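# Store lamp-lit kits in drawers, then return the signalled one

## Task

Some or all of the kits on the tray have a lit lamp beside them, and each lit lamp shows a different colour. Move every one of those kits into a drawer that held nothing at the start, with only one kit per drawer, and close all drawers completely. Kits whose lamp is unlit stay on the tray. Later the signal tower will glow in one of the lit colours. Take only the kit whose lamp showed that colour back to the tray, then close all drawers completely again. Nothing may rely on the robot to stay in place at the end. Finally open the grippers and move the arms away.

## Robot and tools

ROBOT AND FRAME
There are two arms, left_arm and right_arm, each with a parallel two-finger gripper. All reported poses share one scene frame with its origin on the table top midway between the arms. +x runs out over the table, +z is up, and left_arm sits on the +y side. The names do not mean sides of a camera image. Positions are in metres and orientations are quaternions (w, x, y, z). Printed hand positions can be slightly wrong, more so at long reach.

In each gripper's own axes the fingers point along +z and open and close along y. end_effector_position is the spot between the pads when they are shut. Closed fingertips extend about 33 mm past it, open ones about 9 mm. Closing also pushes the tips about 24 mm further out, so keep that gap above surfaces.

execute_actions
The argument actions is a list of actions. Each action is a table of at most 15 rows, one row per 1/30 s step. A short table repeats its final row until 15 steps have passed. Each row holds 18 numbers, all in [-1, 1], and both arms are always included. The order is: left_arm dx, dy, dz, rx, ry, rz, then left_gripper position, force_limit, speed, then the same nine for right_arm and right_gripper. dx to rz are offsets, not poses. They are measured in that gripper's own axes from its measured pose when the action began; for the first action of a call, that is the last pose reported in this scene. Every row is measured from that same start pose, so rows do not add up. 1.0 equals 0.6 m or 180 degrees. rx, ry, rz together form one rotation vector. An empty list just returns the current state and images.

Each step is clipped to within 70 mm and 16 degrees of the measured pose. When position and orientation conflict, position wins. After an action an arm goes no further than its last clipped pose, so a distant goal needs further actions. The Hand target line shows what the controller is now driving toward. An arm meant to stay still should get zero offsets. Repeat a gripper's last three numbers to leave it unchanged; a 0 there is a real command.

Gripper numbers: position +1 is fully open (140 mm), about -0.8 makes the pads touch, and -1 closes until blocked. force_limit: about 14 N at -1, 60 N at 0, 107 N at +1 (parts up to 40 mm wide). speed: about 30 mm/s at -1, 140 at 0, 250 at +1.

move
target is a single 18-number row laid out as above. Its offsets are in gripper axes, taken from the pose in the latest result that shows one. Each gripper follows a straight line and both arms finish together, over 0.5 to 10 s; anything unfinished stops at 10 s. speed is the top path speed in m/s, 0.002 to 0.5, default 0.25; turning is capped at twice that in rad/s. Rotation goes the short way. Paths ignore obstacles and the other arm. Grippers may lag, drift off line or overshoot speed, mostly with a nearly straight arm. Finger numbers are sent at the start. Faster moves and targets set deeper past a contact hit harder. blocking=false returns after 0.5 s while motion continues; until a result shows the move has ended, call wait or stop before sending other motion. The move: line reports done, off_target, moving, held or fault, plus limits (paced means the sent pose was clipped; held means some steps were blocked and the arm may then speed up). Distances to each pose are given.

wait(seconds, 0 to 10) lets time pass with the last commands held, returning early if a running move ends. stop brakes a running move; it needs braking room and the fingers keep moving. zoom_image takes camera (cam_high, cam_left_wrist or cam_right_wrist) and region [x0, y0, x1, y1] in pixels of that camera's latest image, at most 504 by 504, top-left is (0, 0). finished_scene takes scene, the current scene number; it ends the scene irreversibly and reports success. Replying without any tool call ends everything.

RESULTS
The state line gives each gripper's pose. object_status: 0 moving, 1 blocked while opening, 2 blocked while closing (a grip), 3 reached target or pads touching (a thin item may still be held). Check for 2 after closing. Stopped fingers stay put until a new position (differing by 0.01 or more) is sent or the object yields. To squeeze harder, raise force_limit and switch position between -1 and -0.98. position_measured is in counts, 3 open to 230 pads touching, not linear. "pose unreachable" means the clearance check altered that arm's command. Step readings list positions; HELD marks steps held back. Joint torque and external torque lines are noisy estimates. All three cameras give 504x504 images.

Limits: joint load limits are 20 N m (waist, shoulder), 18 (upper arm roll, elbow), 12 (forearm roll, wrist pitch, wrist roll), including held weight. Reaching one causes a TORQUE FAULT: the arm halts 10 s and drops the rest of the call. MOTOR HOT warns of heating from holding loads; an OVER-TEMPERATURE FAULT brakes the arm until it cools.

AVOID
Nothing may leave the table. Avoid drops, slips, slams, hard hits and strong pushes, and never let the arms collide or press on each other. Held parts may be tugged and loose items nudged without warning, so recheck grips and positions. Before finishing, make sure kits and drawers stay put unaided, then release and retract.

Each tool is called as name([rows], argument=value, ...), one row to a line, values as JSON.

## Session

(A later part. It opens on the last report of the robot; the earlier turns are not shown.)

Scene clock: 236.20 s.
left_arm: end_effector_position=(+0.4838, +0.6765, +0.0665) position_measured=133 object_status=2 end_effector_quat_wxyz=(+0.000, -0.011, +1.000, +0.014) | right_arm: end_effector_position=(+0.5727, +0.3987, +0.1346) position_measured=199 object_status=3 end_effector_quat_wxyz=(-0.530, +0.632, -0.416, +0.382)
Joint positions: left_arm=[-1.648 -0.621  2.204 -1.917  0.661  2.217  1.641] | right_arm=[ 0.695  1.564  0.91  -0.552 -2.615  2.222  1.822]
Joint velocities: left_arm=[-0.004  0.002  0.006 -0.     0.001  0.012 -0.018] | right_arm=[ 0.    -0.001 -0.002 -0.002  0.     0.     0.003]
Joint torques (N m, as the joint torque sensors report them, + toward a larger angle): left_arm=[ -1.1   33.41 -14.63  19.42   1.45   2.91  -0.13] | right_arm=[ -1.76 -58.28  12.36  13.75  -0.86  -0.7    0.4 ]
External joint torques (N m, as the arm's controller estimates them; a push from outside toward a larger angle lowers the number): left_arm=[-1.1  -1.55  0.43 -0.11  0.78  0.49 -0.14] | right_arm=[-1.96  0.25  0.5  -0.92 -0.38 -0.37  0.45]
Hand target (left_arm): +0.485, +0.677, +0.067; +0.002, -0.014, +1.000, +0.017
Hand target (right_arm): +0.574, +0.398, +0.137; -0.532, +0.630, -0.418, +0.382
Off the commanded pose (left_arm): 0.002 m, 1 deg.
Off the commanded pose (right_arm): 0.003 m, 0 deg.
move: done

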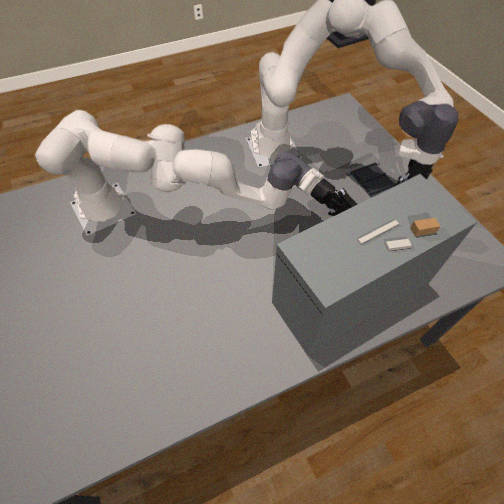

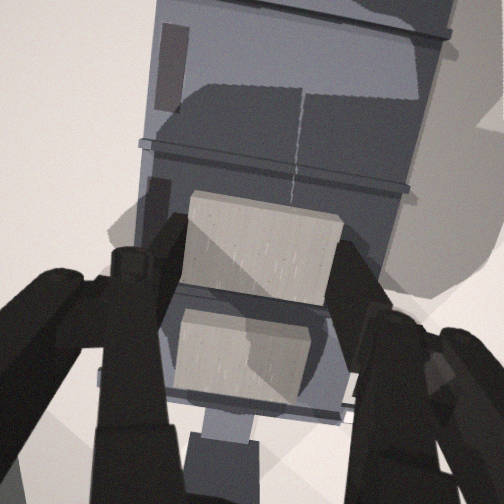

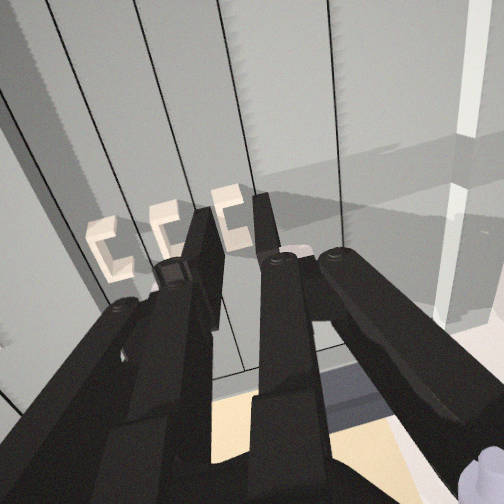

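move(target=[0.002,0.003,0.026,0,0,0,-1,0,-0.5,0,0,-0.05,0,0,0,-0.55,0.3,0], speed=0.04)

move(target=[0,0,0,0,0,0,0.4,0,-0.5,0,0,-0.2,0,0,0,-0.55,0.3,0])

move(target=[0.1,0,-0.3,0,0,0,0.4,0,0,0,0,0,0,0,-0.5,-0.55,0.3,0], speed=0.5)

Scene clock: 239.10 s.
left_arm: end_effector_position=(+0.4830, +0.6794, +0.0541) position_measured=133 object_status=2 end_effector_quat_wxyz=(+0.000, -0.012, +1.000, +0.014) | right_arm: end_effector_position=(+0.5437, +0.3876, +0.1368) position_measured=199 object_status=3 end_effector_quat_wxyz=(-0.526, +0.637, -0.413, +0.384)
Joint positions: left_arm=[-1.66  -0.64   2.227 -1.918  0.679  2.237  1.634] | right_arm=[ 0.558  1.397  0.891 -0.968 -2.613  2.042  1.916]
Joint velocities: left_arm=[ 0.001 -0.001  0.002  0.     0.     0.002  0.001] | right_arm=[-0.002 -0.005 -0.001 -0.005 -0.002 -0.011  0.027]
Joint torques (N m, as the joint torque sensors report them, + toward a larger angle): left_arm=[ -1.57  30.9  -14.71  17.22   1.69   2.97  -0.05] | right_arm=[ -1.61 -54.78  19.04  13.82  -2.15  -0.97   0.35]
External joint torques (N m, as the arm's controller estimates them; a push from outside toward a larger angle lowers the number): left_arm=[-1.64 -4.66  0.37 -1.96  1.03  0.56 -0.05] | right_arm=[-1.35  1.08  1.19 -1.07 -1.15 -0.36  0.4 ]
Hand target (left_arm): +0.483, +0.679, +0.051; +0.000, -0.011, +1.000, +0.014
Hand target (right_arm): +0.545, +0.387, +0.139; -0.530, +0.632, -0.416, +0.382
Off the commanded pose (left_arm): 0.003 m, 0 deg.
Off the commanded pose (right_arm): 0.003 m, 1 deg.
move: done

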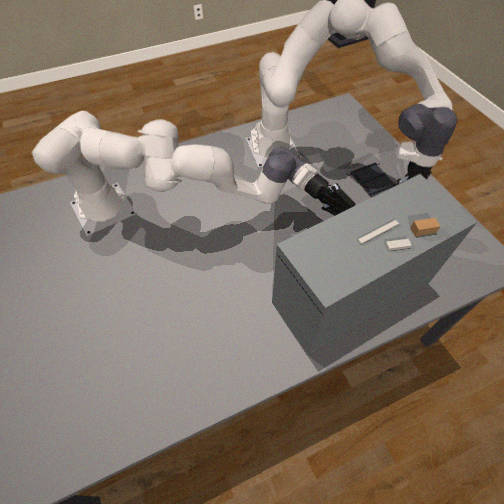

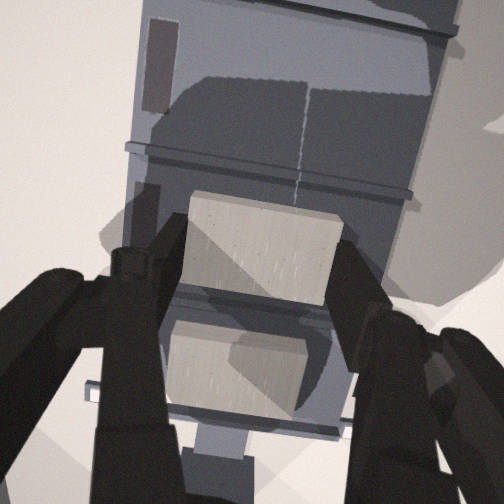

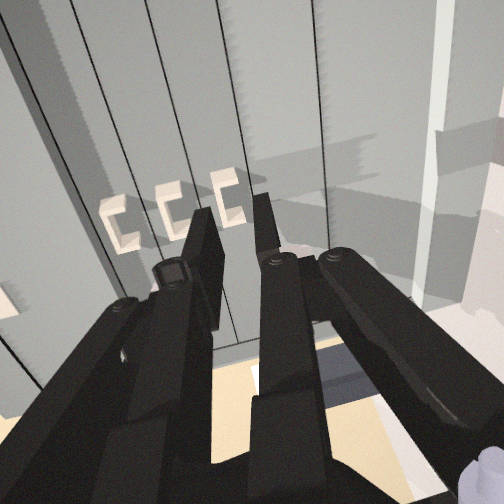

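Scene clock: 240.37 s.
left_arm: end_effector_position=(+0.4830, +0.6795, +0.0542) position_measured=78 object_status=3 end_effector_quat_wxyz=(+0.000, -0.012, +1.000, +0.014) | right_arm: end_effector_position=(+0.4331, +0.3443, +0.1551) position_measured=199 object_status=3 end_effector_quat_wxyz=(-0.524, +0.640, -0.407, +0.388)
Joint positions: left_arm=[-1.66  -0.639  2.227 -1.918  0.679  2.237  1.634] | right_arm=[ 0.444  1.146  0.936 -1.554 -2.539  1.724  2.051]
Joint velocities: left_arm=[-0.     0.     0.    -0.001 -0.001  0.001  0.   ] | right_arm=[-0.002  0.001  0.007 -0.003 -0.    -0.014  0.021]
Joint torques (N m, as the joint torque sensors report them, + toward a larger angle): left_arm=[  0.35  33.41 -15.63  19.21   0.49   2.32   0.11] | right_arm=[ -1.81 -44.54  25.37  12.59  -1.63  -1.32   0.41]
External joint torques (N m, as the arm's controller estimates them; a push from outside toward a larger angle lowers the number): left_arm=[ 0.34 -2.25 -0.45 -0.02 -0.17 -0.11  0.11] | right_arm=[-1.8   1.82  3.29 -1.17  0.01 -0.42  0.46]
Hand target (left_arm): +0.483, +0.679, +0.054; +0.000, -0.012, +1.000, +0.014
Hand target (right_arm): +0.433, +0.343, +0.155; -0.526, +0.636, -0.413, +0.385
Off the commanded pose (left_arm): 0.000 m, 0 deg.
Off the commanded pose (right_arm): 0.001 m, 1 deg.
move: done

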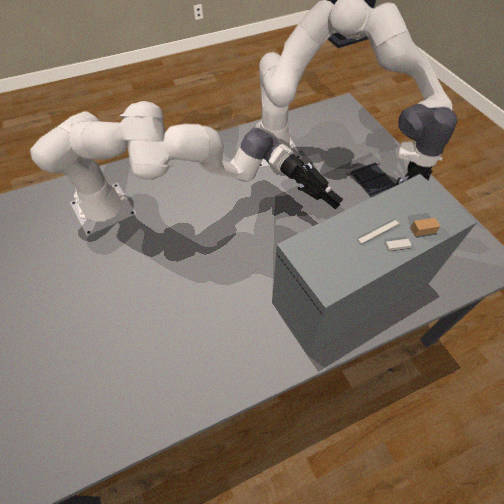

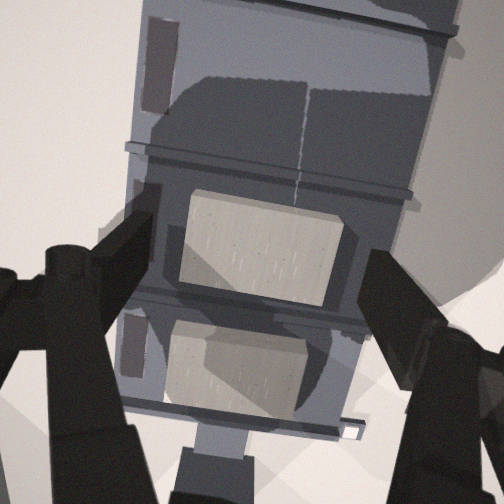

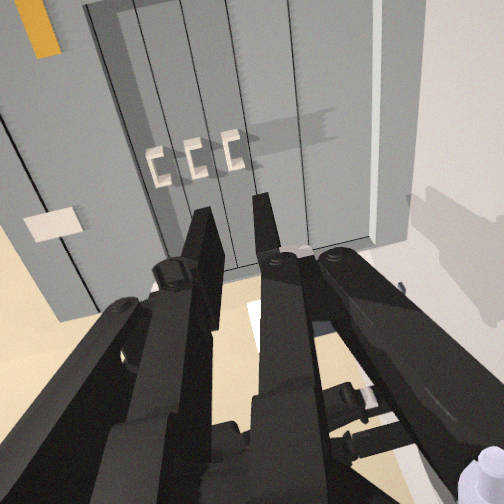

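Scene clock: 243.30 s.
left_arm: end_effector_position=(+0.4224, +0.6747, +0.2326) position_measured=78 object_status=3 end_effector_quat_wxyz=(-0.003, -0.013, +1.000, +0.016) | right_arm: end_effector_position=(+0.4364, +0.3410, +0.1520) position_measured=199 object_status=3 end_effector_quat_wxyz=(-0.097, +0.740, +0.160, +0.646)
Joint positions: left_arm=[-1.091 -0.254  1.696 -1.977  0.314  1.999  1.888] | right_arm=[ 0.803  0.909  0.414 -1.514 -2.192  1.958  0.695]
Joint velocities: left_arm=[ 0.001  0.    -0.     0.    -0.001  0.     0.004] | right_arm=[-0.001  0.    -0.     0.001 -0.    -0.    -0.03 ]
Joint torques (N m, as the joint torque sensors report them, + toward a larger angle): left_arm=[  2.06  10.96 -10.33  21.62   0.41   1.89   0.19] | right_arm=[  0.07 -50.13   9.45  21.96  -0.12  -1.16  -0.2 ]
External joint torques (N m, as the arm's controller estimates them; a push from outside toward a larger angle lowers the number): left_arm=[ 2.15 -1.51 -2.27 -1.84 -0.39 -0.54  0.19] | right_arm=[ 0.12  0.99  0.45  1.96  0.91  0.16 -0.23]
Hand target (left_arm): +0.421, +0.674, +0.231; -0.005, -0.011, +1.000, +0.015
Hand target (right_arm): +0.437, +0.341, +0.153; -0.092, +0.739, +0.165, +0.647
Off the commanded pose (left_arm): 0.002 m, 1 deg.
Off the commanded pose (right_arm): 0.006 m, 1 deg.
move: off_target (right_arm); limits=paced

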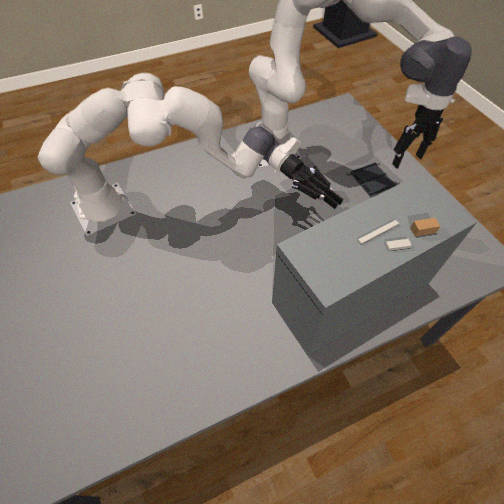

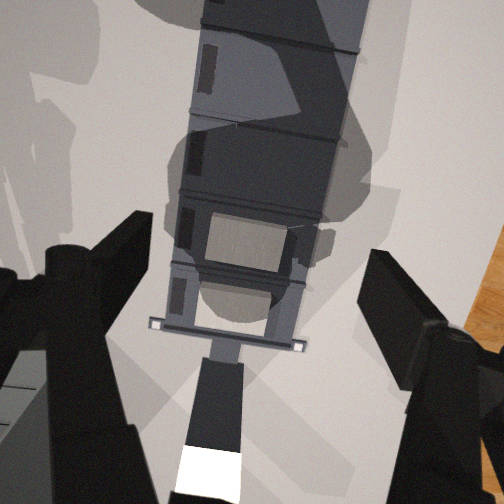

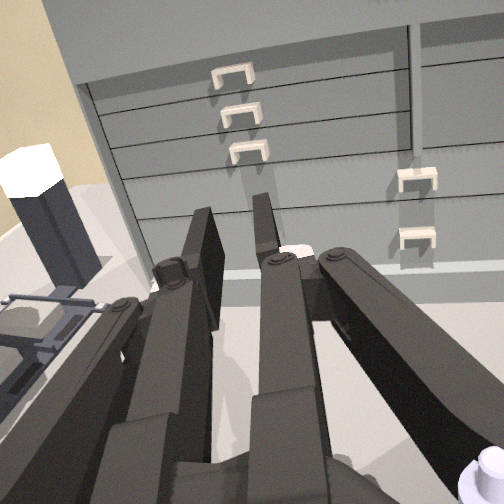

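move(target=[0.1,0,0,0,0,0,0.4,0,0,0,0.25,-0.05,0,0,0,-0.55,0.3,0])

finished_scene(scene=2)

Scene clock: 245.97 s.
left_arm: end_effector_position=(+0.3620, +0.6733, +0.2311) position_measured=78 object_status=3 end_effector_quat_wxyz=(-0.006, -0.012, +1.000, +0.014) | right_arm: end_effector_position=(+0.4647, +0.1894, +0.1649) position_measured=199 object_status=3 end_effector_quat_wxyz=(-0.092, +0.739, +0.163, +0.647)
Joint positions: left_arm=[-0.567 -0.34   1.224 -2.147  0.386  2.002  1.884] | right_arm=[ 0.62   0.559  0.397 -2.057 -2.292  1.969  0.934]
Joint velocities: left_arm=[ 0.     0.001 -0.001  0.001  0.001  0.001 -0.002] | right_arm=[ 0.001 -0.001  0.001 -0.002 -0.002 -0.     0.029]
Joint torques (N m, as the joint torque sensors report them, + toward a larger angle): left_arm=[  1.37   0.8  -12.22  20.79   1.52   2.71  -0.09] | right_arm=[ -1.42 -40.35   8.12  16.5   -1.93  -1.59   0.75]
External joint torques (N m, as the arm's controller estimates them; a push from outside toward a larger angle lowers the number): left_arm=[ 1.45  1.02 -2.3  -2.08  0.72  0.3  -0.09] | right_arm=[-1.57  0.43  2.08 -1.23 -1.1   0.09  0.72]
Hand target (left_arm): +0.362, +0.674, +0.230; -0.006, -0.013, +1.000, +0.016
Hand target (right_arm): +0.463, +0.190, +0.165; -0.098, +0.740, +0.159, +0.646
Off the commanded pose (left_arm): 0.002 m, 0 deg.
Off the commanded pose (right_arm): 0.003 m, 1 deg.
move: done

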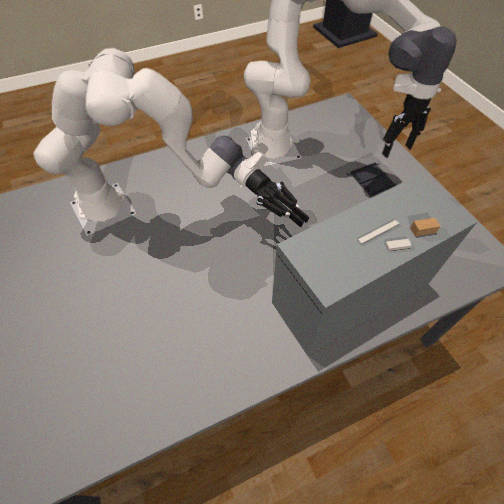

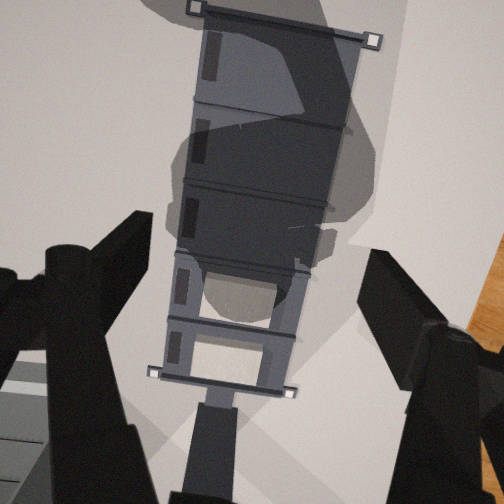

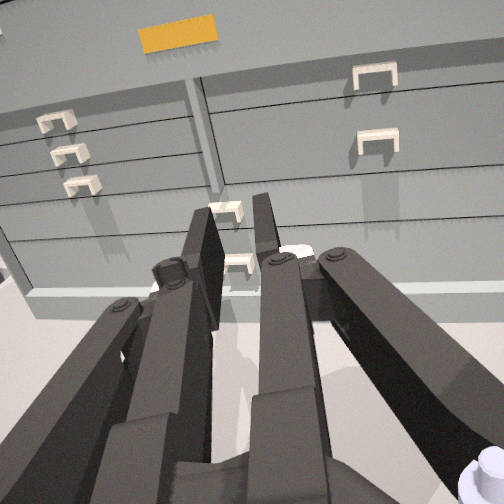

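The scene is finished: the task was done.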